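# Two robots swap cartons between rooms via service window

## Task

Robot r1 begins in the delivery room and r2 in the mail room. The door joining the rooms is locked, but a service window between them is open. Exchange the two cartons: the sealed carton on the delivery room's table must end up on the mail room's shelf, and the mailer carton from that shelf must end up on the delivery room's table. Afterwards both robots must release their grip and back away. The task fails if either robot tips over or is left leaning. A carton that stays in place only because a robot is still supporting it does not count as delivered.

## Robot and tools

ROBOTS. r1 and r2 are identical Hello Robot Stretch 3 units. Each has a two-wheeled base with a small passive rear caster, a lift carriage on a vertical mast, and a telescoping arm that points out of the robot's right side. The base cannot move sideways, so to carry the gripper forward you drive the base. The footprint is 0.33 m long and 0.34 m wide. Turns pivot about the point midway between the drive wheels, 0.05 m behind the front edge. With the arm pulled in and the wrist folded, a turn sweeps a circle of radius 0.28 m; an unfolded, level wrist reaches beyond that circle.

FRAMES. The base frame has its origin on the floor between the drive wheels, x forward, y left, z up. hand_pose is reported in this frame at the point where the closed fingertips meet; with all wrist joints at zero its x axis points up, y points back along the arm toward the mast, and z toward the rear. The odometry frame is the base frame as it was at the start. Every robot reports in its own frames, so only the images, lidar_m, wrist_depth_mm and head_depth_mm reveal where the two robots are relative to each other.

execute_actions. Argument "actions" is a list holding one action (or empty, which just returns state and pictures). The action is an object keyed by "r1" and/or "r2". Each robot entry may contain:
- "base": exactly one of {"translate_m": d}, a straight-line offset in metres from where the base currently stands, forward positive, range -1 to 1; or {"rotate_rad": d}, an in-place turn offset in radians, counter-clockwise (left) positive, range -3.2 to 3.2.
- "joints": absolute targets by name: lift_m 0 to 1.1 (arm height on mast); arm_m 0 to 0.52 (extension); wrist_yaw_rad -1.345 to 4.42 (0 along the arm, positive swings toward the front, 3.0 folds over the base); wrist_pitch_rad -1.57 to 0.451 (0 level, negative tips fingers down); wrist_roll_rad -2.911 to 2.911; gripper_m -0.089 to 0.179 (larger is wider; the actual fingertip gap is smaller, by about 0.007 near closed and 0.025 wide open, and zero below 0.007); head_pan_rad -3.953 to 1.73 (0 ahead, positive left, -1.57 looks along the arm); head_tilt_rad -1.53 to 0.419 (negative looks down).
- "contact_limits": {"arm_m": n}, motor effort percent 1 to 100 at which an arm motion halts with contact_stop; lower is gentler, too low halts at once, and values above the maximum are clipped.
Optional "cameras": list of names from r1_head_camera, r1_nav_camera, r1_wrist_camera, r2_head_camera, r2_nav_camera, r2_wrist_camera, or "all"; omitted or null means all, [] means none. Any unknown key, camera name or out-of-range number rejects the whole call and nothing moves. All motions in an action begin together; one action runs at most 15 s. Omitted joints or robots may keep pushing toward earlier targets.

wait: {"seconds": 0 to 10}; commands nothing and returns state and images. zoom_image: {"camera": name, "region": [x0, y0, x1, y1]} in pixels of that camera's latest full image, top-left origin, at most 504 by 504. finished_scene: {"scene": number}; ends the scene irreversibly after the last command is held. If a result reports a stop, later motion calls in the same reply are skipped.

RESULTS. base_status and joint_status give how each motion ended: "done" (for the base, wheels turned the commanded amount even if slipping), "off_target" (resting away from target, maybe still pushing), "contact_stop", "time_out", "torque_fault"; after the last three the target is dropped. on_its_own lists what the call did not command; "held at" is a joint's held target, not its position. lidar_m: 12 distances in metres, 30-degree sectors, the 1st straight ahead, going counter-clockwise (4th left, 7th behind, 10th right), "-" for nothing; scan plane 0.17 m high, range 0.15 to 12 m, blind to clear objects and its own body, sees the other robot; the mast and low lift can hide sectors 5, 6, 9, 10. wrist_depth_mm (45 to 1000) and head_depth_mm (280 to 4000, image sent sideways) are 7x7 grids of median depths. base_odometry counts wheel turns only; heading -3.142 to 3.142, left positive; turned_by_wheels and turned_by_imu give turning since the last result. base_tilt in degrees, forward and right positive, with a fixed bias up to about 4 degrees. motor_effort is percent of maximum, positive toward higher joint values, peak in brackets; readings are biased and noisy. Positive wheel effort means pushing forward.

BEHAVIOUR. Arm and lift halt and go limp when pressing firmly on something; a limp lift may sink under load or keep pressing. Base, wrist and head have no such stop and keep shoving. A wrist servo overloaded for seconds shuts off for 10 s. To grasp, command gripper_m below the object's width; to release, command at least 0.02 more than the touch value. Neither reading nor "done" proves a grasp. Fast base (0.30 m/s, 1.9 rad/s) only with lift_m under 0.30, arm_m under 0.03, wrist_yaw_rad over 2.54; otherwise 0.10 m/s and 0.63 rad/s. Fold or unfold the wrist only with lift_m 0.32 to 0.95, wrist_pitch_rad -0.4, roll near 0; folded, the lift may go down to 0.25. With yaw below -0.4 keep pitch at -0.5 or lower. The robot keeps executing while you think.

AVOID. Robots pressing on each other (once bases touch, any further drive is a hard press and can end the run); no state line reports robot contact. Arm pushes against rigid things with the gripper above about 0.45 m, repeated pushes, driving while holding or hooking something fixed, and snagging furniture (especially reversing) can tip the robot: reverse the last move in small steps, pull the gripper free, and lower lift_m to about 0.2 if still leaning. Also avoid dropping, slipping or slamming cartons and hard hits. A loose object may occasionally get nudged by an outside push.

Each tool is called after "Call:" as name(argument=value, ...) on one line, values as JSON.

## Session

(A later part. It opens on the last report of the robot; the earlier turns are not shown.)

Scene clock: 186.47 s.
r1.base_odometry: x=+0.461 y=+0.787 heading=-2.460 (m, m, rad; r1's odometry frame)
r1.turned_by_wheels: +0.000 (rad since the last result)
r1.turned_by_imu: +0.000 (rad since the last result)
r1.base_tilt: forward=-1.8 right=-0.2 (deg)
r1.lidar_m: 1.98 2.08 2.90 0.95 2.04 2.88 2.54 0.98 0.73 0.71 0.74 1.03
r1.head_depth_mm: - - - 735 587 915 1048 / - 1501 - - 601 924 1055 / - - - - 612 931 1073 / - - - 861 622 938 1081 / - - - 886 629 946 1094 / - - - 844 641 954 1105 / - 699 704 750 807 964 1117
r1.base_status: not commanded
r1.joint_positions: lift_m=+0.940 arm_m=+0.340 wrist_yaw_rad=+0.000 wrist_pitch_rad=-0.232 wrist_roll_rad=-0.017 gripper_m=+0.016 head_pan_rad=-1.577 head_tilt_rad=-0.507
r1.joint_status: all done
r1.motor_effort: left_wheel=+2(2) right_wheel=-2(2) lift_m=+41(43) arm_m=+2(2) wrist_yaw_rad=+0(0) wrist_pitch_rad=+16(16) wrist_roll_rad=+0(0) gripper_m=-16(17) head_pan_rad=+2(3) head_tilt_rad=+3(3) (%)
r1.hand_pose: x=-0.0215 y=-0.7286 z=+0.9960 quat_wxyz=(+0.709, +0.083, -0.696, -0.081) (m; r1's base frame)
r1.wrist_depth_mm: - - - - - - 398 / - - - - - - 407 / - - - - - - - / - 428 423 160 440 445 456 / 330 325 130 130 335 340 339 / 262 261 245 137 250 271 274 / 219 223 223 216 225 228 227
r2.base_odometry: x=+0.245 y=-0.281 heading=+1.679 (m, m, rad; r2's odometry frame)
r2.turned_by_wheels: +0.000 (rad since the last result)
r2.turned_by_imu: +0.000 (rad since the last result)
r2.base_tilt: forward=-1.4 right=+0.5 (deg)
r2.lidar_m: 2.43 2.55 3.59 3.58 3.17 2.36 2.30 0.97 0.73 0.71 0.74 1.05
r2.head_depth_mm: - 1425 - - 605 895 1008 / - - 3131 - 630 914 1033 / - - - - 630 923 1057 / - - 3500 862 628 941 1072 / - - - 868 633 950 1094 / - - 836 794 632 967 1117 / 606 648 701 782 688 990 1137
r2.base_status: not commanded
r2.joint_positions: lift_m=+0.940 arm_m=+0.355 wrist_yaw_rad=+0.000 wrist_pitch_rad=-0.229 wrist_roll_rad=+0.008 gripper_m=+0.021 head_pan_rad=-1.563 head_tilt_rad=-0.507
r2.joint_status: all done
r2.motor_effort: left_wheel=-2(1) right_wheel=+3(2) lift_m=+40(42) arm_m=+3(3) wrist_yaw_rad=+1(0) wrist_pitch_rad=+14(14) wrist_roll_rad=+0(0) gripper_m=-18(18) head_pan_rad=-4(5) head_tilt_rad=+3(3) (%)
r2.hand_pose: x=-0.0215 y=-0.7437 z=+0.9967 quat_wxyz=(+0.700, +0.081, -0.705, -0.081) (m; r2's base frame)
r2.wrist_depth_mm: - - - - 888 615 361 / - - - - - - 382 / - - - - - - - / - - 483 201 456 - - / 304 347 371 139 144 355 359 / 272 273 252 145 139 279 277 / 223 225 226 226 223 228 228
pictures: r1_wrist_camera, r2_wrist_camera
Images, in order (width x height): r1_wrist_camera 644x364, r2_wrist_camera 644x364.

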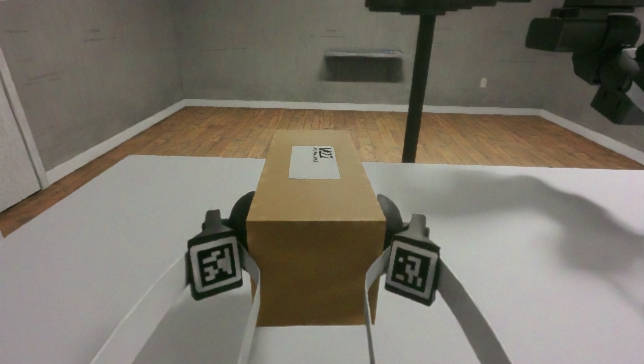

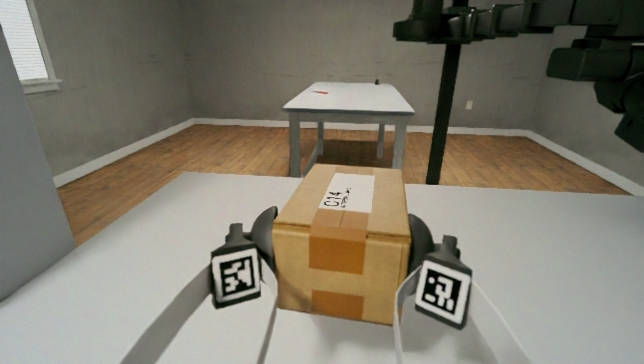

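Call:
execute_actions(actions=[{"r1":{"joints":{"arm_m":0}},"r2":{"joints":{"arm_m":0}}}], cameras=[])

Call:
execute_actions(actions=[{"r1":{"base":{"rotate_rad":1.56}},"r2":{"base":{"rotate_rad":1.58}}}], cameras=[])

Call:
execute_actions(actions=[{"r1":{"base":{"translate_m":0.42}},"r2":{"base":{"translate_m":0.3},"joints":{"wrist_pitch_rad":-0.4,"wrist_yaw_rad":2.7}}}], cameras=[])

Call:
execute_actions(actions=[{"r1":{"base":{"rotate_rad":1.56},"joints":{"head_tilt_rad":-0.8}},"r2":{"base":{"translate_m":0.6},"joints":{"lift_m":0.28}}}], cameras=[])

Call:
execute_actions(actions=[{"r1":{"base":{"translate_m":0.37}},"r2":{"base":{"translate_m":1}}}], cameras=[])

Call:
execute_actions(actions=[{"r1":{"joints":{"arm_m":0.33,"lift_m":0.78}},"r2":{"base":{"translate_m":0.72}}}], cameras=[])

Call:
execute_actions(actions=[{"r1":{"joints":{"lift_m":0.733}},"r2":{"base":{"rotate_rad":1.56},"joints":{"lift_m":0.86,"head_tilt_rad":-0.8}}}], cameras=[])

Call:
execute_actions(actions=[{"r2":{"joints":{"wrist_yaw_rad":0,"wrist_pitch_rad":-0.2}}}], cameras=["r1_head_camera","r2_head_camera","r2_wrist_camera"])

Scene clock: 206.00 s.
r1.base_odometry: x=+0.461 y=+0.787 heading=-2.460 (m, m, rad; r1's odometry frame)
r1.turned_by_wheels: +0.000 (rad since the last result)
r1.turned_by_imu: -0.001 (rad since the last result)
r1.base_tilt: forward=-1.8 right=-0.3 (deg)
r1.lidar_m: 1.99 2.08 2.90 0.96 2.04 2.88 2.54 0.98 0.73 0.71 0.74 1.03
r1.head_depth_mm: - - 3528 810 592 890 - / - 1501 - 828 626 - - / - - - 848 444 - 1098 / - - - 865 636 940 1079 / - - - 887 631 949 1096 / - - - 846 644 958 1113 / - 698 707 750 805 964 1119
r1.base_status: not commanded
r1.joint_positions: lift_m=+0.940 arm_m=+0.001 wrist_yaw_rad=+0.000 wrist_pitch_rad=-0.233 wrist_roll_rad=-0.017 gripper_m=+0.016 head_pan_rad=-1.577 head_tilt_rad=-0.507
r1.joint_status: all done
joint sent to its limit — the command would take r1.arm_m past its lower limit, so that joint was sent only as far as its limit.
r1.motor_effort: left_wheel=+1(1) right_wheel=-1(1) lift_m=+41(41) arm_m=-2(3) wrist_yaw_rad=+0(1) wrist_pitch_rad=+16(16) wrist_roll_rad=+0(0) gripper_m=-17(17) head_pan_rad=+3(3) head_tilt_rad=+3(3) (%)
r1.hand_pose: x=-0.0215 y=-0.3901 z=+0.9958 quat_wxyz=(+0.709, +0.083, -0.696, -0.082) (m; r1's base frame)
r1.wrist_depth_mm: 416 538 - - - - - / 449 543 - - - - - / 478 536 642 650 666 688 703 / 514 432 436 158 452 451 458 / 325 329 130 130 336 344 341 / 307 303 303 137 299 292 293 / 669 661 672 643 630 610 623
r2.base_odometry: x=+0.245 y=-0.281 heading=+1.679 (m, m, rad; r2's odometry frame)
r2.turned_by_wheels: +0.000 (rad since the last result)
r2.turned_by_imu: +0.000 (rad since the last result)
r2.base_tilt: forward=-1.3 right=+0.5 (deg)
r2.lidar_m: 2.43 2.55 3.60 3.57 3.19 2.36 2.30 0.97 0.73 0.71 0.75 1.05
r2.head_depth_mm: - 1420 3711 862 630 880 - / - - 3741 861 617 - - / - - 3799 862 450 - - / - - 3524 866 656 958 1075 / - - - 863 632 960 1097 / - - 838 794 633 969 1111 / 607 649 702 782 684 987 1137
r2.base_status: not commanded
r2.joint_positions: lift_m=+0.940 arm_m=+0.002 wrist_yaw_rad=+0.000 wrist_pitch_rad=-0.230 wrist_roll_rad=+0.008 gripper_m=+0.021 head_pan_rad=-1.563 head_tilt_rad=-0.507
r2.joint_status: all done
joint sent to its limit — the command would take r2.arm_m past its lower limit, so that joint was sent only as far as its limit.
r2.motor_effort: left_wheel=-2(1) right_wheel=+2(3) lift_m=+40(40) arm_m=-3(3) wrist_yaw_rad=-1(0) wrist_pitch_rad=+14(14) wrist_roll_rad=+0(0) gripper_m=-18(18) head_pan_rad=-4(4) head_tilt_rad=+3(3) (%)
r2.hand_pose: x=-0.0215 y=-0.3914 z=+0.9965 quat_wxyz=(+0.700, +0.081, -0.705, -0.082) (m; r2's base frame)
r2.wrist_depth_mm: 448 440 - - - - - / 483 470 - - - - - / 515 497 702 789 - - - / 555 527 489 202 458 497 501 / 586 349 372 138 144 357 360 / 652 319 614 145 139 280 281 / 721 681 651 626 600 575 551
pictures: none
No camera images: the call's "cameras" was empty. Leave "cameras" out to get every camera's image.

Scene clock: 209.47 s.
r1.base_odometry: x=+0.461 y=+0.787 heading=-0.900 (m, m, rad; r1's odometry frame)
r1.turned_by_wheels: +1.560 (rad since the last result)
r1.turned_by_imu: +1.564 (rad since the last result)
r1.base_tilt: forward=-1.7 right=-0.3 (deg)
r1.lidar_m: 0.96 1.18 2.90 2.71 1.00 0.73 0.71 0.73 1.01 1.99 2.07 2.83
r1.head_depth_mm: 1615 1745 1904 2109 1922 1591 - / 1615 1770 1924 2111 2023 - - / 1622 1773 1932 2097 444 - 1256 / 1639 1771 1939 2134 2045 1569 1292 / 1630 1774 1939 2151 2037 1593 1299 / 1655 1796 1954 2152 2085 1618 1315 / 1636 1792 1985 2177 2124 1639 1329
r1.base_status: done
r1.joint_positions: lift_m=+0.940 arm_m=+0.001 wrist_yaw_rad=+0.000 wrist_pitch_rad=-0.233 wrist_roll_rad=-0.017 gripper_m=+0.016 head_pan_rad=-1.577 head_tilt_rad=-0.507
r1.joint_status: not commanded
r1.motor_effort: left_wheel=+0(7) right_wheel=+2(8) lift_m=+41(41) arm_m=-2(2) wrist_yaw_rad=+0(0) wrist_pitch_rad=+16(16) wrist_roll_rad=+0(0) gripper_m=-17(17) head_pan_rad=+2(3) head_tilt_rad=+3(2) (%)
r1.hand_pose: x=-0.0215 y=-0.3901 z=+0.9958 quat_wxyz=(+0.709, +0.083, -0.696, -0.082) (m; r1's base frame)
r1.wrist_depth_mm: - - - - - - 812 / - - - - - - 820 / - - - - - - 796 / - - - 159 - - 812 / - - 130 130 - - 824 / - - - 137 - - 829 / - - - - - - 800
r2.base_odometry: x=+0.245 y=-0.281 heading=-3.024 (m, m, rad; r2's odometry frame)
r2.turned_by_wheels: +1.580 (rad since the last result)
r2.turned_by_imu: +1.565 (rad since the last result)
r2.base_tilt: forward=-1.2 right=+0.5 (deg)
r2.lidar_m: 3.57 3.11 2.36 2.30 0.96 0.73 0.71 0.75 1.07 2.43 2.56 3.66
r2.head_depth_mm: 1986 2165 2341 2490 2030 1643 - / 2028 2192 2352 2555 1979 - - / 2057 2215 2418 2532 450 - - / 2082 2255 2418 2611 2097 1546 1328 / 2074 2273 2510 2687 2051 1602 1332 / 2117 2327 2484 2657 2025 1606 1336 / 2152 2307 2537 2710 2032 1601 1333
r2.base_status: done
r2.joint_positions: lift_m=+0.940 arm_m=+0.002 wrist_yaw_rad=+0.000 wrist_pitch_rad=-0.230 wrist_roll_rad=+0.008 gripper_m=+0.021 head_pan_rad=-1.563 head_tilt_rad=-0.507
r2.joint_status: not commanded
r2.motor_effort: left_wheel=-2(8) right_wheel=+2(6) lift_m=+40(40) arm_m=-3(2) wrist_yaw_rad=+0(0) wrist_pitch_rad=+14(14) wrist_roll_rad=+0(0) gripper_m=-18(18) head_pan_rad=-4(4) head_tilt_rad=+3(3) (%)
r2.hand_pose: x=-0.0215 y=-0.3914 z=+0.9965 quat_wxyz=(+0.700, +0.081, -0.705, -0.082) (m; r2's base frame)
r2.wrist_depth_mm: - - - - - - 955 / - - - - - - 949 / - - - - - - 929 / - - - 202 - - 912 / - - - 139 144 - 915 / - - - 145 139 - 909 / - - - - - - 876
pictures: none
No camera images: the call's "cameras" was empty. Leave "cameras" out to get every camera's image.

Scene clock: 214.60 s.
r1.base_odometry: x=+0.722 y=+0.458 heading=-0.900 (m, m, rad; r1's odometry frame)
r1.turned_by_wheels: +0.000 (rad since the last result)
r1.turned_by_imu: +0.001 (rad since the last result)
r1.base_tilt: forward=-1.8 right=-0.3 (deg)
r1.lidar_m: 0.54 1.00 0.88 2.79 1.59 1.17 1.13 1.17 1.58 1.99 2.07 2.84
r1.head_depth_mm: 1618 1751 1907 2126 1906 1586 - / 1624 1759 1937 2127 2029 - - / 1630 1775 1952 2086 444 - 1250 / 1647 1776 1943 2157 2063 1571 1286 / 1652 1782 1964 2134 2042 1586 1302 / 1656 1781 1970 2158 2109 1611 1315 / 1654 1789 1976 2187 2096 1635 1322
r1.base_status: done
r1.joint_positions: lift_m=+0.940 arm_m=+0.001 wrist_yaw_rad=+0.000 wrist_pitch_rad=-0.233 wrist_roll_rad=-0.017 gripper_m=+0.016 head_pan_rad=-1.577 head_tilt_rad=-0.507
r1.joint_status: not commanded
r1.motor_effort: left_wheel=-2(4) right_wheel=+2(7) lift_m=+42(41) arm_m=-2(2) wrist_yaw_rad=+0(0) wrist_pitch_rad=+16(16) wrist_roll_rad=+0(0) gripper_m=-16(17) head_pan_rad=+2(2) head_tilt_rad=+3(3) (%)
r1.hand_pose: x=-0.0215 y=-0.3901 z=+0.9958 quat_wxyz=(+0.709, +0.083, -0.696, -0.082) (m; r1's base frame)
r1.wrist_depth_mm: - - - - - - - / - - - - - - - / - - - - - - - / - - - 158 - - - / - - 130 130 - - - / - - - 138 - - - / - - - - - - -
r2.base_odometry: x=-0.053 y=-0.316 heading=-3.024 (m, m, rad; r2's odometry frame)
r2.turned_by_wheels: +0.000 (rad since the last result)
r2.turned_by_imu: -0.001 (rad since the last result)
r2.base_tilt: forward=-1.2 right=+0.5 (deg)
r2.lidar_m: 3.28 3.11 2.35 2.28 1.36 1.03 1.01 1.07 1.52 2.45 2.58 3.36
r2.head_depth_mm: 2004 2168 2351 2514 2017 1662 - / 2026 2181 2365 2565 2028 1607 - / 2069 2208 2428 2589 2033 1610 - / 2073 2266 2466 2648 2039 1653 - / 2115 2245 2540 2652 2041 1595 - / 2138 2325 2541 2677 2047 1602 1332 / 2178 2343 2600 2717 2043 1617 1339
r2.base_status: done
r2.joint_positions: lift_m=+0.940 arm_m=+0.002 wrist_yaw_rad=+2.698 wrist_pitch_rad=-0.425 wrist_roll_rad=+0.008 gripper_m=+0.021 head_pan_rad=-1.563 head_tilt_rad=-0.507
r2.joint_status: all done
r2.motor_effort: left_wheel=-2(3) right_wheel=+2(5) lift_m=+40(40) arm_m=-3(3) wrist_yaw_rad=+2(5) wrist_pitch_rad=+12(15) wrist_roll_rad=+0(0) gripper_m=-18(18) head_pan_rad=-4(4) head_tilt_rad=+3(3) (%)
r2.hand_pose: x=+0.0746 y=+0.0545 z=+0.9506 quat_wxyz=(+0.298, +0.709, -0.007, +0.639) (m; r2's base frame)
r2.wrist_depth_mm: - - - - - - - / - - - - - - - / - - - - - - - / - - - 202 - - - / - - - 139 144 - - / - - - 145 139 - - / - - - - - - -
pictures: none
No camera images: the call's "cameras" was empty. Leave "cameras" out to get every camera's image.

Scene clock: 222.13 s.
r1.base_odometry: x=+0.722 y=+0.458 heading=+0.660 (m, m, rad; r1's odometry frame)
r1.turned_by_wheels: +1.560 (rad since the last result)
r1.turned_by_imu: +1.564 (rad since the last result)
r1.base_tilt: forward=-1.8 right=-0.3 (deg)
r1.lidar_m: 2.79 1.63 1.17 1.13 1.17 1.55 1.99 2.06 2.78 0.54 1.02 0.88
r1.head_depth_mm: 2680 2892 2212 1850 - - 1063 / 2701 2875 2258 1794 - - 1086 / 2689 2949 485 - - 1277 1109 / 2661 1499 974 758 892 1219 1131 / 2648 1357 980 771 1481 1308 1139 / 2688 1408 1005 784 1490 1331 1144 / 2682 1446 1026 794 1507 1341 1164
r1.base_status: done
r1.joint_positions: lift_m=+0.940 arm_m=+0.001 wrist_yaw_rad=+0.000 wrist_pitch_rad=-0.233 wrist_roll_rad=-0.017 gripper_m=+0.016 head_pan_rad=-1.577 head_tilt_rad=-0.790
r1.joint_status: all done
r1.motor_effort: left_wheel=-2(6) right_wheel=+2(7) lift_m=+41(41) arm_m=-2(2) wrist_yaw_rad=+0(0) wrist_pitch_rad=+16(16) wrist_roll_rad=+0(0) gripper_m=-17(16) head_pan_rad=+2(2) head_tilt_rad=-5(27) (%)
r1.hand_pose: x=-0.0215 y=-0.3901 z=+0.9958 quat_wxyz=(+0.709, +0.083, -0.696, -0.082) (m; r1's base frame)
r1.wrist_depth_mm: - - - - - - - / - - - - - - - / - - - - - - - / 740 749 749 158 - - - / 568 568 130 131 - - - / 460 460 425 138 - - - / 380 380 383 - - - -
r2.base_odometry: x=-0.649 y=-0.386 heading=-3.024 (m, m, rad; r2's odometry frame)
r2.turned_by_wheels: +0.000 (rad since the last result)
r2.turned_by_imu: -0.001 (rad since the last result)
r2.base_tilt: forward=-1.2 right=+0.4 (deg)
r2.lidar_m: 2.70 2.84 2.33 2.26 2.14 1.65 1.61 1.70 2.41 2.48 2.61 2.76
r2.head_depth_mm: 2050 2197 2374 2577 2022 1607 1322 / 2077 2222 2428 2593 2027 1604 1318 / 2062 2254 2412 2597 2032 1598 1332 / 2123 2255 2485 2634 2054 1614 1329 / 2140 2322 2521 2660 2047 1608 1331 / 2147 2363 2552 2728 2048 1611 1323 / 2194 2366 2593 2725 2032 1623 1329
r2.base_status: done
r2.joint_positions: lift_m=+0.280 arm_m=+0.002 wrist_yaw_rad=+2.699 wrist_pitch_rad=-0.427 wrist_roll_rad=+0.008 gripper_m=+0.021 head_pan_rad=-1.563 head_tilt_rad=-0.507
r2.joint_status: all done
r2.motor_effort: left_wheel=-2(13) right_wheel=+2(4) lift_m=+22(34) arm_m=-3(2) wrist_yaw_rad=+1(1) wrist_pitch_rad=+13(13) wrist_roll_rad=+0(0) gripper_m=-17(18) head_pan_rad=-3(3) head_tilt_rad=+3(3) (%)
r2.hand_pose: x=+0.0744 y=+0.0545 z=+0.2911 quat_wxyz=(+0.298, +0.709, -0.007, +0.639) (m; r2's base frame)
r2.wrist_depth_mm: - - - - - - - / - - - - - - - / - 948 961 954 942 955 946 / - 734 730 202 689 714 718 / - 586 607 139 144 580 582 / - 507 - 145 139 489 489 / 435 - - 424 414 419 422
pictures: none
No camera images: the call's "cameras" was empty. Leave "cameras" out to get every camera's image.

Scene clock: 227.13 s.
r1.base_odometry: x=+1.014 y=+0.685 heading=+0.660 (m, m, rad; r1's odometry frame)
r1.turned_by_wheels: +0.000 (rad since the last result)
r1.turned_by_imu: +0.001 (rad since the last result)
r1.base_tilt: forward=-1.7 right=-0.3 (deg)
r1.lidar_m: 2.42 1.63 1.18 1.13 1.17 1.59 2.36 2.44 0.59 1.37 0.62 2.52
r1.head_depth_mm: 2704 2916 908 766 - - 1060 / 2639 1253 925 741 - - 1093 / 2607 1290 484 - - 1272 1113 / 2624 1326 964 741 1471 1290 1127 / 2647 1363 983 772 1465 1310 1139 / 2703 1413 1007 783 1307 1193 1155 / 2660 3013 1067 795 817 1337 1166
r1.base_status: done
r1.joint_positions: lift_m=+0.940 arm_m=+0.001 wrist_yaw_rad=+0.000 wrist_pitch_rad=-0.233 wrist_roll_rad=-0.017 gripper_m=+0.016 head_pan_rad=-1.577 head_tilt_rad=-0.790
r1.joint_status: not commanded
r1.motor_effort: left_wheel=-1(3) right_wheel=+2(8) lift_m=+41(41) arm_m=-2(2) wrist_yaw_rad=+0(0) wrist_pitch_rad=+16(16) wrist_roll_rad=+0(0) gripper_m=-17(17) head_pan_rad=+2(3) head_tilt_rad=-5(5) (%)
r1.hand_pose: x=-0.0215 y=-0.3901 z=+0.9958 quat_wxyz=(+0.709, +0.083, -0.696, -0.082) (m; r1's base frame)
r1.wrist_depth_mm: - - - - - - - / - - - - - - - / - - - - - - - / - 764 756 159 767 - - / - 582 130 130 596 - - / 455 464 431 137 430 473 - / 383 385 383 378 383 394 -
r2.base_odometry: x=-1.642 y=-0.503 heading=-3.024 (m, m, rad; r2's odometry frame)
r2.turned_by_wheels: +0.000 (rad since the last result)
r2.turned_by_imu: -0.002 (rad since the last result)
r2.base_tilt: forward=-1.2 right=+0.5 (deg)
r2.lidar_m: 1.70 1.79 2.27 2.22 2.33 2.67 2.60 2.74 2.60 2.53 2.30 1.74
r2.head_depth_mm: 2078 2253 2461 2616 2008 1595 1321 / 2104 2272 2490 2650 2021 1612 1327 / 2125 2287 2523 2651 2045 1613 1330 / 2129 2337 2542 2649 2036 1607 1334 / 2168 2373 2563 2762 2032 1592 1330 / 2238 2392 2636 2725 2034 1614 1335 / 2261 2415 2655 2765 2037 1617 1326
r2.base_status: done
r2.joint_positions: lift_m=+0.280 arm_m=+0.002 wrist_yaw_rad=+2.699 wrist_pitch_rad=-0.427 wrist_roll_rad=+0.008 gripper_m=+0.021 head_pan_rad=-1.563 head_tilt_rad=-0.507
r2.joint_status: not commanded
r2.motor_effort: left_wheel=-1(9) right_wheel=+1(7) lift_m=+22(22) arm_m=-2(2) wrist_yaw_rad=+1(1) wrist_pitch_rad=+13(13) wrist_roll_rad=+0(0) gripper_m=-18(18) head_pan_rad=-5(4) head_tilt_rad=+3(4) (%)
r2.hand_pose: x=+0.0744 y=+0.0544 z=+0.2910 quat_wxyz=(+0.298, +0.709, -0.006, +0.639) (m; r2's base frame)
r2.wrist_depth_mm: - - - - - - - / - - - - - - - / - 952 958 952 944 935 933 / - 731 725 202 684 717 707 / - 584 607 139 144 582 577 / - 507 - 145 139 491 489 / 436 - - 424 415 418 418
pictures: none
No camera images: the call's "cameras" was empty. Leave "cameras" out to get every camera's image.

Scene clock: 231.40 s.
r1.base_odometry: x=+1.014 y=+0.685 heading=+0.660 (m, m, rad; r1's odometry frame)
r1.turned_by_wheels: +0.000 (rad since the last result)
r1.turned_by_imu: +0.000 (rad since the last result)
r1.base_tilt: forward=-1.8 right=-0.3 (deg)
r1.lidar_m: 2.43 1.63 1.18 1.13 1.17 1.59 2.36 2.44 0.59 1.38 0.62 2.53
r1.head_depth_mm: 2686 2899 917 - - 1185 1096 / 2607 1254 996 694 1456 1267 1108 / 2584 1288 1013 703 1459 1278 1122 / 2640 1319 966 758 1481 1303 1132 / 2651 1355 982 769 1473 1314 1137 / 2692 1405 1002 784 1312 1189 1147 / 2701 2960 1064 794 820 1339 1169
r1.base_status: not commanded
r1.joint_positions: lift_m=+0.780 arm_m=+0.330 wrist_yaw_rad=+0.000 wrist_pitch_rad=-0.233 wrist_roll_rad=-0.017 gripper_m=+0.016 head_pan_rad=-1.577 head_tilt_rad=-0.790
r1.joint_status: all done
r1.motor_effort: left_wheel=-2(2) right_wheel=+2(2) lift_m=+25(34) arm_m=+2(3) wrist_yaw_rad=+0(0) wrist_pitch_rad=+16(17) wrist_roll_rad=+0(0) gripper_m=-16(17) head_pan_rad=+2(2) head_tilt_rad=-5(5) (%)
r1.hand_pose: x=-0.0215 y=-0.7184 z=+0.8363 quat_wxyz=(+0.709, +0.083, -0.696, -0.082) (m; r1's base frame)
r1.wrist_depth_mm: - - - - - - - / - - - - - - - / 586 552 554 575 584 - - / 380 383 385 158 397 398 - / 285 285 130 130 296 303 305 / 231 233 216 138 221 240 242 / 194 195 196 193 200 200 203
r2.base_odometry: x=-2.357 y=-0.587 heading=-3.024 (m, m, rad; r2's odometry frame)
r2.turned_by_wheels: +0.000 (rad since the last result)
r2.turned_by_imu: -0.001 (rad since the last result)
r2.base_tilt: forward=-1.3 right=+0.4 (deg)
r2.lidar_m: 0.98 1.03 1.46 2.19 2.31 3.29 3.31 3.45 2.63 2.56 1.33 1.00
r2.head_depth_mm: 2124 2276 2486 2668 2034 1607 1325 / 2140 2293 2475 2616 2033 1610 1330 / 2137 2358 2552 2645 2032 1609 1329 / 2201 2349 2562 2708 2030 1598 1317 / 2235 2397 2598 2732 2051 1600 1331 / 2229 2424 2619 2664 2055 1621 1331 / 2098 2165 2202 2261 2049 1626 1335
r2.base_status: done
r2.joint_positions: lift_m=+0.280 arm_m=+0.002 wrist_yaw_rad=+2.699 wrist_pitch_rad=-0.427 wrist_roll_rad=+0.008 gripper_m=+0.021 head_pan_rad=-1.563 head_tilt_rad=-0.507
r2.joint_status: not commanded
r2.motor_effort: left_wheel=-2(8) right_wheel=+2(7) lift_m=+22(22) arm_m=-2(3) wrist_yaw_rad=+1(1) wrist_pitch_rad=+13(13) wrist_roll_rad=+0(0) gripper_m=-18(18) head_pan_rad=-5(5) head_tilt_rad=+3(3) (%)
r2.hand_pose: x=+0.0744 y=+0.0544 z=+0.2910 quat_wxyz=(+0.298, +0.709, -0.006, +0.639) (m; r2's base frame)
r2.wrist_depth_mm: - - - - - - 802 / - - - - - - 812 / - 946 962 937 932 947 848 / - 736 725 202 686 722 716 / - 587 608 139 144 586 582 / - 510 - 145 140 489 486 / 433 - - 422 418 420 418
pictures: none
No camera images: the call's "cameras" was empty. Leave "cameras" out to get every camera's image.

Scene clock: 237.50 s.
r1.base_odometry: x=+1.014 y=+0.685 heading=+0.660 (m, m, rad; r1's odometry frame)
r1.turned_by_wheels: +0.000 (rad since the last result)
r1.turned_by_imu: +0.000 (rad since the last result)
r1.base_tilt: forward=-1.8 right=-0.2 (deg)
r1.lidar_m: 2.42 1.63 1.18 1.13 1.17 1.59 2.36 2.44 0.59 1.37 0.62 2.53
r1.head_depth_mm: 2707 2892 906 741 - 1228 1099 / 2620 1255 955 - 1435 1269 1108 / 2606 1286 986 - 1473 1286 1118 / 2636 1323 971 756 1485 1303 1128 / 2618 1359 982 769 1469 1313 1140 / 2674 1410 1007 782 1310 1193 1149 / 2681 2962 1070 795 819 1340 1162
r1.base_status: not commanded
r1.joint_positions: lift_m=+0.733 arm_m=+0.330 wrist_yaw_rad=+0.000 wrist_pitch_rad=-0.229 wrist_roll_rad=-0.017 gripper_m=+0.016 head_pan_rad=-1.577 head_tilt_rad=-0.790
r1.joint_status: all done
r1.motor_effort: left_wheel=-2(2) right_wheel=+2(2) lift_m=+24(25) arm_m=+2(3) wrist_yaw_rad=+0(0) wrist_pitch_rad=+15(17) wrist_roll_rad=+0(0) gripper_m=-16(16) head_pan_rad=+2(3) head_tilt_rad=-5(5) (%)
r1.hand_pose: x=-0.0215 y=-0.7188 z=+0.7904 quat_wxyz=(+0.709, +0.082, -0.696, -0.080) (m; r1's base frame)
r1.wrist_depth_mm: - - - - - - - / - 772 773 797 822 - - / 398 403 409 239 433 434 - / 273 276 277 157 284 291 297 / 208 210 130 129 216 220 220 / 168 169 158 138 161 174 175 / 141 141 143 144 146 146 147
r2.base_odometry: x=-2.357 y=-0.587 heading=-1.464 (m, m, rad; r2's odometry frame)
r2.turned_by_wheels: +1.560 (rad since the last result)
r2.turned_by_imu: +1.544 (rad since the last result)
r2.base_tilt: forward=-1.3 right=+0.6 (deg)
r2.lidar_m: 2.18 2.30 3.21 3.31 3.46 2.63 2.57 1.33 1.01 0.98 1.03 1.46
r2.head_depth_mm: 810 914 938 751 1458 - 1104 / 817 926 944 753 1450 - 1113 / 829 936 946 756 1473 - - / 836 952 949 755 1508 - 1156 / 847 959 953 760 1501 1349 1159 / 860 975 1102 782 1512 1330 1160 / 864 985 1141 1362 1534 1322 1165
r2.base_status: done
r2.joint_positions: lift_m=+0.860 arm_m=+0.002 wrist_yaw_rad=+2.699 wrist_pitch_rad=-0.427 wrist_roll_rad=+0.008 gripper_m=+0.021 head_pan_rad=-1.563 head_tilt_rad=-0.790
r2.joint_status: all done
r2.motor_effort: left_wheel=-2(9) right_wheel=+2(6) lift_m=+40(40) arm_m=-2(3) wrist_yaw_rad=+1(1) wrist_pitch_rad=+13(13) wrist_roll_rad=+0(0) gripper_m=-18(18) head_pan_rad=-3(4) head_tilt_rad=-5(27) (%)
r2.hand_pose: x=+0.0743 y=+0.0544 z=+0.8702 quat_wxyz=(+0.298, +0.709, -0.006, +0.639) (m; r2's base frame)
r2.wrist_depth_mm: - - - - - - - / - - - - - - - / - - - - - - - / - - - 201 - - - / - - - 139 144 - - / - - - 145 139 - - / - - - - - - -
pictures: none
No camera images: the call's "cameras" was empty. Leave "cameras" out to get every camera's image.

Scene clock: 239.83 s.
r1.base_odometry: x=+1.014 y=+0.685 heading=+0.660 (m, m, rad; r1's odometry frame)
r1.turned_by_wheels: +0.000 (rad since the last result)
r1.turned_by_imu: +0.000 (rad since the last result)
r1.base_tilt: forward=-1.8 right=-0.2 (deg)
r1.lidar_m: 2.42 1.63 1.18 1.13 1.17 1.59 2.36 2.44 0.59 1.37 0.62 2.53
r1.head_depth_mm: 2699 2919 909 741 - 1223 1092 / 2638 1250 955 - 1449 1267 1112 / 2618 1285 978 - 1467 1285 1117 / 2641 1322 967 757 1492 1301 1124 / 2624 1360 984 765 1469 1321 1140 / 2677 1406 1004 782 1308 1192 1150 / 2682 2980 1069 794 817 1338 1163
r1.base_status: not commanded
r1.joint_positions: lift_m=+0.733 arm_m=+0.330 wrist_yaw_rad=+0.000 wrist_pitch_rad=-0.229 wrist_roll_rad=-0.017 gripper_m=+0.016 head_pan_rad=-1.577 head_tilt_rad=-0.790
r1.joint_status: not commanded
r1.motor_effort: left_wheel=-2(1) right_wheel=+2(2) lift_m=+24(25) arm_m=+2(2) wrist_yaw_rad=+1(1) wrist_pitch_rad=+14(15) wrist_roll_rad=+0(0) gripper_m=-17(17) head_pan_rad=+2(3) head_tilt_rad=-5(5) (%)
r1.hand_pose: x=-0.0215 y=-0.7188 z=+0.7904 quat_wxyz=(+0.709, +0.082, -0.696, -0.080) (m; r1's base frame)
r1.wrist_depth_mm: - - - - - - - / - 748 778 805 825 - - / 396 405 407 241 428 430 - / 273 278 275 158 289 291 294 / 209 210 130 129 216 217 220 / 168 169 158 138 161 175 176 / 141 142 143 144 146 146 147
r2.base_odometry: x=-2.357 y=-0.587 heading=-1.465 (m, m, rad; r2's odometry frame)
r2.turned_by_wheels: +0.000 (rad since the last result)
r2.turned_by_imu: +0.000 (rad since the last result)
r2.base_tilt: forward=-1.2 right=+0.4 (deg)
r2.lidar_m: 2.18 2.30 3.22 3.31 3.48 2.64 2.57 1.34 1.00 0.98 1.03 1.46
r2.head_depth_mm: 814 913 935 749 1449 - - / 820 926 941 753 1450 - - / 828 938 947 498 - - - / 838 946 949 770 1506 1319 1160 / 844 960 949 761 1517 1328 1157 / 855 972 1103 789 1515 1334 1161 / 866 983 1146 1362 1533 1328 1158
r2.base_status: not commanded
r2.joint_positions: lift_m=+0.860 arm_m=+0.002 wrist_yaw_rad=+0.002 wrist_pitch_rad=-0.234 wrist_roll_rad=+0.008 gripper_m=+0.021 head_pan_rad=-1.563 head_tilt_rad=-0.790
r2.joint_status: all done
r2.motor_effort: left_wheel=-2(2) right_wheel=+2(2) lift_m=+40(40) arm_m=-2(2) wrist_yaw_rad=-1(2) wrist_pitch_rad=+16(20) wrist_roll_rad=+0(0) gripper_m=-18(18) head_pan_rad=-4(5) head_tilt_rad=-5(4) (%)
r2.hand_pose: x=-0.0210 y=-0.3910 z=+0.9156 quat_wxyz=(+0.700, +0.083, -0.705, -0.082) (m; r2's base frame)
r2.wrist_depth_mm: 719 707 670 649 629 618 598 / 772 743 716 687 667 653 628 / 820 781 757 727 702 684 664 / 870 854 679 202 587 639 643 / 956 898 480 139 144 462 463 / - 388 369 145 139 364 362 / - - - - 927 615 324
pictures: r1_head_camera (sideways: a quarter turn clockwise sets it upright), r2_head_camera (sideways: a quarter turn clockwise sets it upright), r2_wrist_camera
Images, in order (width x height): r1_head_camera 896x504, r2_head_camera 896x504, r2_wrist_camera 644x364.

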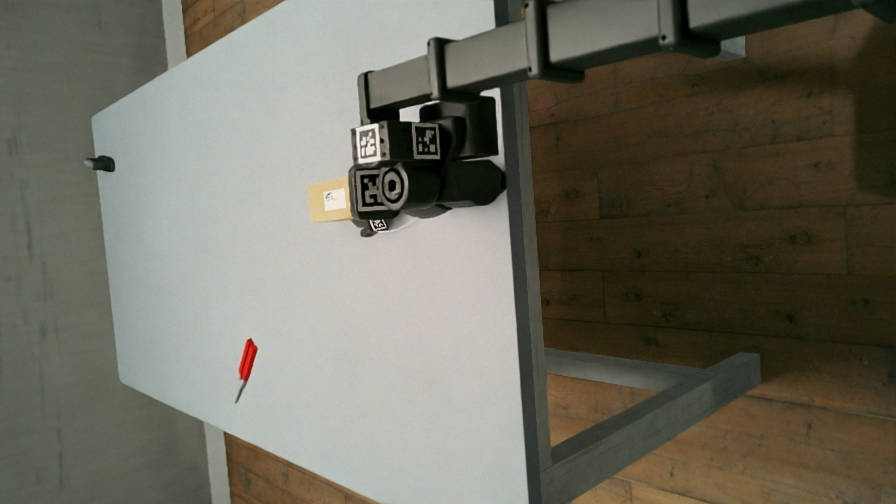

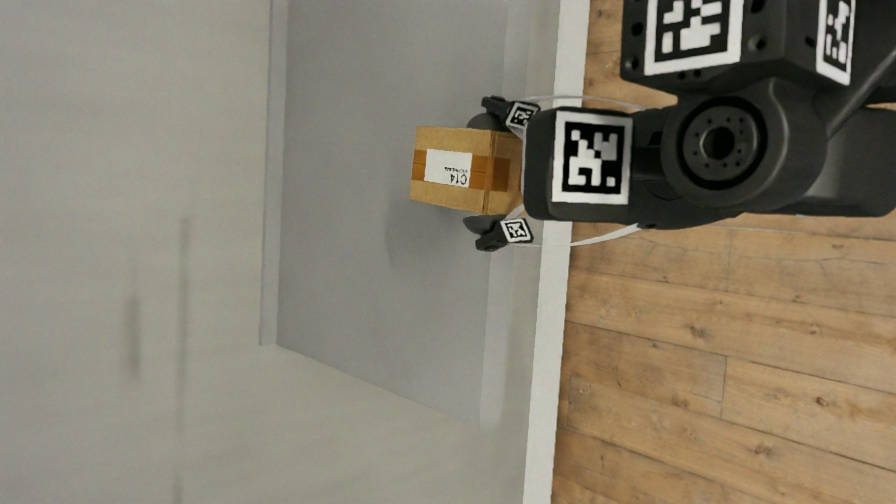

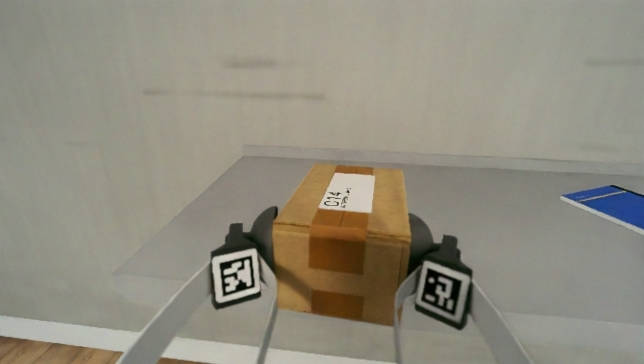

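Call:
execute_actions(actions=[{"r1":{"joints":{"gripper_m":0.17}},"r2":{"joints":{"arm_m":0.32,"lift_m":0.78}}}], cameras=[])

Call:
execute_actions(actions=[{"r2":{"joints":{"lift_m":0.732}}}], cameras=[])

Call:
execute_actions(actions=[{"r2":{"joints":{"gripper_m":0.17}}}], cameras=[])

Call:
execute_actions(actions=[{"r1":{"joints":{"arm_m":0}},"r2":{"joints":{"arm_m":0}}}], cameras=["r1_wrist_camera","r2_wrist_camera"])

Scene clock: 250.90 s.
r1.base_odometry: x=+1.014 y=+0.685 heading=+0.660 (m, m, rad; r1's odometry frame)
r1.turned_by_wheels: +0.000 (rad since the last result)
r1.turned_by_imu: -0.001 (rad since the last result)
r1.base_tilt: forward=-1.8 right=-0.3 (deg)
r1.lidar_m: 2.42 1.63 1.18 1.13 1.17 1.59 2.36 2.44 0.59 1.38 0.62 2.53
r1.head_depth_mm: 2673 2898 908 740 - 1221 1099 / 2651 1255 953 - 1451 1270 1105 / 2575 1287 978 - 1464 1283 1124 / 2608 1325 965 758 1481 1299 1126 / 2671 1356 980 770 1459 1318 1143 / 2678 1411 1001 782 1308 1191 1147 / 2676 2978 1063 796 817 1337 1163
r1.base_status: not commanded
r1.joint_positions: lift_m=+0.733 arm_m=+0.330 wrist_yaw_rad=+0.000 wrist_pitch_rad=-0.224 wrist_roll_rad=-0.017 gripper_m=+0.170 head_pan_rad=-1.577 head_tilt_rad=-0.790
r1.joint_status: all done
r1.motor_effort: left_wheel=-2(2) right_wheel=+2(2) lift_m=+25(25) arm_m=+2(3) wrist_yaw_rad=+0(0) wrist_pitch_rad=+12(15) wrist_roll_rad=+0(0) gripper_m=+0(80) head_pan_rad=+2(3) head_tilt_rad=-5(5) (%)
r1.hand_pose: x=-0.0215 y=-0.7192 z=+0.7917 quat_wxyz=(+0.709, +0.080, -0.696, -0.079) (m; r1's base frame)
r1.wrist_depth_mm: - - - - - - - / - 799 803 854 870 - - / 412 409 414 364 437 445 - / 277 281 285 165 290 295 303 / 221 212 206 132 217 232 225 / - 171 165 141 174 173 182 / 142 143 144 145 146 147 148
r2.base_odometry: x=-2.357 y=-0.587 heading=-1.465 (m, m, rad; r2's odometry frame)
r2.turned_by_wheels: +0.000 (rad since the last result)
r2.turned_by_imu: +0.000 (rad since the last result)
r2.base_tilt: forward=-1.2 right=+0.5 (deg)
r2.lidar_m: 2.19 2.30 3.22 3.31 3.46 2.63 2.56 1.33 1.01 0.98 1.03 1.45
r2.head_depth_mm: 816 913 968 - - 1277 1150 / 820 930 999 713 1450 1309 1152 / 831 939 1012 712 1458 1316 1156 / 835 947 951 756 1492 1327 1152 / 846 957 955 759 1498 1312 1158 / 854 968 1107 783 1520 1321 1157 / 864 981 1142 1359 1532 1334 1160
r2.base_status: not commanded
r2.joint_positions: lift_m=+0.780 arm_m=+0.320 wrist_yaw_rad=+0.000 wrist_pitch_rad=-0.233 wrist_roll_rad=+0.008 gripper_m=+0.021 head_pan_rad=-1.563 head_tilt_rad=-0.790
r2.joint_status: all done
r2.motor_effort: left_wheel=-2(1) right_wheel=+3(1) lift_m=+22(30) arm_m=+2(3) wrist_yaw_rad=+1(0) wrist_pitch_rad=+16(16) wrist_roll_rad=+0(0) gripper_m=-18(18) head_pan_rad=-3(4) head_tilt_rad=-5(5) (%)
r2.hand_pose: x=-0.0214 y=-0.7084 z=+0.8364 quat_wxyz=(+0.700, +0.082, -0.705, -0.083) (m; r2's base frame)
r2.wrist_depth_mm: 407 396 384 369 358 349 337 / 438 422 405 391 382 367 355 / 469 450 434 418 403 389 376 / 506 473 423 202 400 403 389 / 536 306 326 139 144 314 315 / 239 242 224 145 139 246 246 / 198 199 199 199 198 201 202
pictures: none
No camera images: the call's "cameras" was empty. Leave "cameras" out to get every camera's image.

Scene clock: 252.17 s.
r1.base_odometry: x=+1.014 y=+0.685 heading=+0.660 (m, m, rad; r1's odometry frame)
r1.turned_by_wheels: +0.000 (rad since the last result)
r1.turned_by_imu: +0.000 (rad since the last result)
r1.base_tilt: forward=-1.8 right=-0.2 (deg)
r1.lidar_m: 2.43 1.63 1.18 1.13 1.17 1.58 2.36 2.43 0.59 1.37 0.62 2.54
r1.head_depth_mm: 2706 2898 908 741 - 1222 1094 / 2638 1254 955 - 1448 1269 1109 / 2596 1286 979 - 1472 1280 1117 / 2619 1317 967 756 1484 1297 1129 / 2620 1364 981 770 1454 1315 1144 / 2669 1407 1003 782 1310 1195 1149 / 2711 2976 1066 796 819 1341 1159
r1.base_status: not commanded
r1.joint_positions: lift_m=+0.733 arm_m=+0.330 wrist_yaw_rad=+0.000 wrist_pitch_rad=-0.224 wrist_roll_rad=-0.017 gripper_m=+0.170 head_pan_rad=-1.577 head_tilt_rad=-0.790
r1.joint_status: not commanded
r1.motor_effort: left_wheel=-2(2) right_wheel=+2(2) lift_m=+24(25) arm_m=+2(2) wrist_yaw_rad=+0(0) wrist_pitch_rad=+12(12) wrist_roll_rad=+0(0) gripper_m=+0(0) head_pan_rad=+2(2) head_tilt_rad=-5(5) (%)
r1.hand_pose: x=-0.0215 y=-0.7192 z=+0.7917 quat_wxyz=(+0.709, +0.080, -0.696, -0.079) (m; r1's base frame)
r1.wrist_depth_mm: - - - - - - - / - 804 810 855 876 - - / 411 419 420 359 441 445 - / 280 281 281 165 291 296 302 / 222 214 203 132 217 231 222 / - 170 165 141 175 172 182 / 142 144 144 146 146 147 147
r2.base_odometry: x=-2.357 y=-0.587 heading=-1.465 (m, m, rad; r2's odometry frame)
r2.turned_by_wheels: +0.000 (rad since the last result)
r2.turned_by_imu: +0.000 (rad since the last result)
r2.base_tilt: forward=-1.1 right=+0.5 (deg)
r2.lidar_m: 2.18 2.30 3.21 3.31 3.49 2.63 2.56 1.33 1.01 0.98 1.03 1.46
r2.head_depth_mm: 813 914 941 770 - - 1140 / 821 927 942 - 1462 1311 1154 / 828 939 980 - 1463 1309 1148 / 837 950 949 759 1501 1317 1147 / 847 961 954 759 1509 1315 1152 / 855 972 1099 784 1504 1322 1165 / 867 980 1154 1365 1531 1331 1161
r2.base_status: not commanded
r2.joint_positions: lift_m=+0.732 arm_m=+0.320 wrist_yaw_rad=+0.000 wrist_pitch_rad=-0.229 wrist_roll_rad=+0.008 gripper_m=+0.021 head_pan_rad=-1.563 head_tilt_rad=-0.790
r2.joint_status: all done
r2.motor_effort: left_wheel=-2(1) right_wheel=+1(2) lift_m=+22(26) arm_m=+3(3) wrist_yaw_rad=+0(0) wrist_pitch_rad=+14(16) wrist_roll_rad=+0(0) gripper_m=-18(18) head_pan_rad=-3(5) head_tilt_rad=-5(4) (%)
r2.hand_pose: x=-0.0214 y=-0.7087 z=+0.7893 quat_wxyz=(+0.700, +0.081, -0.705, -0.081) (m; r2's base frame)
r2.wrist_depth_mm: 408 394 383 371 360 348 337 / 434 421 407 395 380 369 357 / 466 448 422 406 399 387 374 / 488 307 307 199 293 317 320 / 222 223 237 139 144 228 230 / 174 175 162 145 139 179 179 / 143 144 144 145 145 146 146
pictures: none
No camera images: the call's "cameras" was empty. Leave "cameras" out to get every camera's image.

Scene clock: 254.17 s.
r1.base_odometry: x=+1.014 y=+0.685 heading=+0.660 (m, m, rad; r1's odometry frame)
r1.turned_by_wheels: +0.000 (rad since the last result)
r1.turned_by_imu: +0.000 (rad since the last result)
r1.base_tilt: forward=-1.7 right=-0.3 (deg)
r1.lidar_m: 2.42 1.63 1.18 1.13 1.17 1.59 2.36 2.44 0.59 1.38 0.62 2.53
r1.head_depth_mm: 2698 2866 912 741 - 1227 1100 / 2654 1249 953 - 1438 1273 1113 / 2618 1281 978 - 1469 1278 1117 / 2635 1321 965 757 1491 1293 1128 / 2619 1355 982 769 1463 1307 1138 / 2677 1418 1001 783 1311 1189 1151 / 2687 3026 1063 795 818 1334 1166
r1.base_status: not commanded
r1.joint_positions: lift_m=+0.733 arm_m=+0.330 wrist_yaw_rad=+0.000 wrist_pitch_rad=-0.224 wrist_roll_rad=-0.017 gripper_m=+0.170 head_pan_rad=-1.577 head_tilt_rad=-0.790
r1.joint_status: not commanded
r1.motor_effort: left_wheel=-2(1) right_wheel=+2(2) lift_m=+25(25) arm_m=+2(2) wrist_yaw_rad=+0(0) wrist_pitch_rad=+12(12) wrist_roll_rad=+0(0) gripper_m=+0(1) head_pan_rad=+2(2) head_tilt_rad=-5(5) (%)
r1.hand_pose: x=-0.0215 y=-0.7192 z=+0.7917 quat_wxyz=(+0.709, +0.080, -0.696, -0.079) (m; r1's base frame)
r1.wrist_depth_mm: - - - - - - - / - 800 807 855 870 - - / 412 410 423 356 443 443 - / 278 285 285 164 296 298 298 / 222 215 205 132 219 234 224 / - 170 166 141 174 172 181 / 142 144 144 145 146 146 147
r2.base_odometry: x=-2.357 y=-0.587 heading=-1.465 (m, m, rad; r2's odometry frame)
r2.turned_by_wheels: +0.000 (rad since the last result)
r2.turned_by_imu: +0.000 (rad since the last result)
r2.base_tilt: forward=-1.3 right=+0.5 (deg)
r2.lidar_m: 2.19 2.30 3.22 3.31 3.46 2.63 2.56 1.33 1.00 0.98 1.03 1.45
r2.head_depth_mm: 815 915 943 775 - - 1145 / 822 923 947 - 1467 1315 1151 / 829 936 982 - 1478 1323 1147 / 833 947 951 756 1496 1318 1151 / 849 957 951 760 1512 1322 1157 / 856 971 1101 786 1499 1328 1165 / 867 984 1143 1360 1531 1321 1155
r2.base_status: not commanded
r2.joint_positions: lift_m=+0.732 arm_m=+0.320 wrist_yaw_rad=+0.000 wrist_pitch_rad=-0.223 wrist_roll_rad=+0.008 gripper_m=+0.170 head_pan_rad=-1.563 head_tilt_rad=-0.790
r2.joint_status: all done
r2.motor_effort: left_wheel=-2(2) right_wheel=+2(2) lift_m=+22(22) arm_m=+3(3) wrist_yaw_rad=+1(1) wrist_pitch_rad=+11(14) wrist_roll_rad=+0(0) gripper_m=+0(92) head_pan_rad=-4(4) head_tilt_rad=-5(5) (%)
r2.hand_pose: x=-0.0214 y=-0.7092 z=+0.7908 quat_wxyz=(+0.700, +0.079, -0.705, -0.079) (m; r2's base frame)
r2.wrist_depth_mm: 406 397 384 370 358 347 338 / 434 420 406 392 379 368 357 / 467 445 423 414 397 385 375 / 491 314 316 205 300 324 328 / 225 239 227 144 207 231 234 / 184 - 178 149 165 180 189 / 140 145 146 147 147 148 -
pictures: none
No camera images: the call's "cameras" was empty. Leave "cameras" out to get every camera's image.

Scene clock: 257.80 s.
r1.base_odometry: x=+1.014 y=+0.685 heading=+0.660 (m, m, rad; r1's odometry frame)
r1.turned_by_wheels: +0.000 (rad since the last result)
r1.turned_by_imu: +0.000 (rad since the last result)
r1.base_tilt: forward=-1.7 right=-0.3 (deg)
r1.lidar_m: 2.42 1.63 1.18 1.13 1.17 1.59 2.36 2.44 0.59 1.38 0.62 2.53
r1.head_depth_mm: 2676 2892 908 724 1404 1134 - / 2631 1249 925 733 1451 1296 - / 2584 1288 938 746 1464 - 1111 / 2634 1323 963 758 1475 1295 1133 / 2616 1358 983 771 1463 1321 1140 / 2674 1410 1007 782 1310 1191 1149 / 2674 3001 1064 797 819 1342 1160
r1.base_status: not commanded
r1.joint_positions: lift_m=+0.733 arm_m=+0.001 wrist_yaw_rad=+0.000 wrist_pitch_rad=-0.223 wrist_roll_rad=-0.017 gripper_m=+0.170 head_pan_rad=-1.577 head_tilt_rad=-0.790
r1.joint_status: all done
joint sent to its limit — the command would take r1.arm_m past its lower limit, so that joint was sent only as far as its limit.
r1.motor_effort: left_wheel=-2(2) right_wheel=+2(2) lift_m=+25(24) arm_m=-2(4) wrist_yaw_rad=+0(1) wrist_pitch_rad=+11(12) wrist_roll_rad=+0(0) gripper_m=+0(0) head_pan_rad=+2(2) head_tilt_rad=-5(6) (%)
r1.hand_pose: x=-0.0215 y=-0.3909 z=+0.7919 quat_wxyz=(+0.709, +0.080, -0.696, -0.078) (m; r1's base frame)
r1.wrist_depth_mm: - - - - - - - / - 799 818 829 886 - - / 411 418 423 444 444 460 - / 280 285 289 294 298 300 306 / 328 329 325 330 327 325 332 / - - - - - - - / - - - - - 410 -
r2.base_odometry: x=-2.357 y=-0.587 heading=-1.465 (m, m, rad; r2's odometry frame)
r2.turned_by_wheels: +0.000 (rad since the last result)
r2.turned_by_imu: +0.000 (rad since the last result)
r2.base_tilt: forward=-1.3 right=+0.5 (deg)
r2.lidar_m: 2.18 2.31 3.22 3.31 3.49 2.64 2.56 1.33 1.00 0.98 1.03 1.46
r2.head_depth_mm: 809 919 937 750 1446 1306 - / 820 925 939 756 1466 1316 - / 829 939 941 755 1467 - - / 837 949 947 756 1496 1320 1153 / 845 958 952 761 1512 1322 1159 / 855 968 1104 789 1522 1332 1158 / 862 979 1142 1365 1553 1331 1169
r2.base_status: not commanded
r2.joint_positions: lift_m=+0.732 arm_m=+0.002 wrist_yaw_rad=+0.000 wrist_pitch_rad=-0.222 wrist_roll_rad=+0.008 gripper_m=+0.170 head_pan_rad=-1.563 head_tilt_rad=-0.790
r2.joint_status: all done
joint sent to its limit — the command would take r2.arm_m past its lower limit, so that joint was sent only as far as its limit.
r2.motor_effort: left_wheel=-2(1) right_wheel=+2(2) lift_m=+22(21) arm_m=-3(3) wrist_yaw_rad=-1(2) wrist_pitch_rad=+10(11) wrist_roll_rad=+0(0) gripper_m=+0(0) head_pan_rad=-4(4) head_tilt_rad=-4(4) (%)
r2.hand_pose: x=-0.0214 y=-0.3920 z=+0.7911 quat_wxyz=(+0.700, +0.078, -0.705, -0.079) (m; r2's base frame)
r2.wrist_depth_mm: 718 700 674 653 627 610 597 / 759 740 712 692 668 651 622 / 808 783 526 443 542 550 531 / 865 328 321 323 327 330 332 / 969 889 877 826 302 290 279 / - - 935 901 863 824 775 / - - - 962 927 896 -
pictures: r1_wrist_camera, r2_wrist_camera
Images, in order (width x height): r1_wrist_camera 644x364, r2_wrist_camera 644x364.

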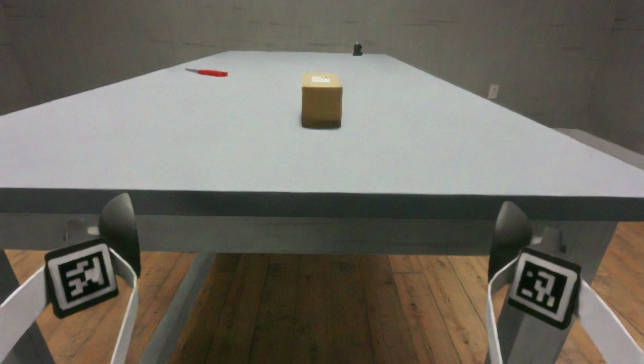

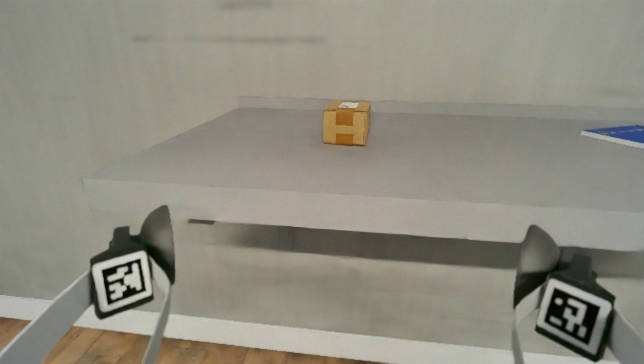

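Call:
finished_scene(scene=2)

The scene is finished: the task was done.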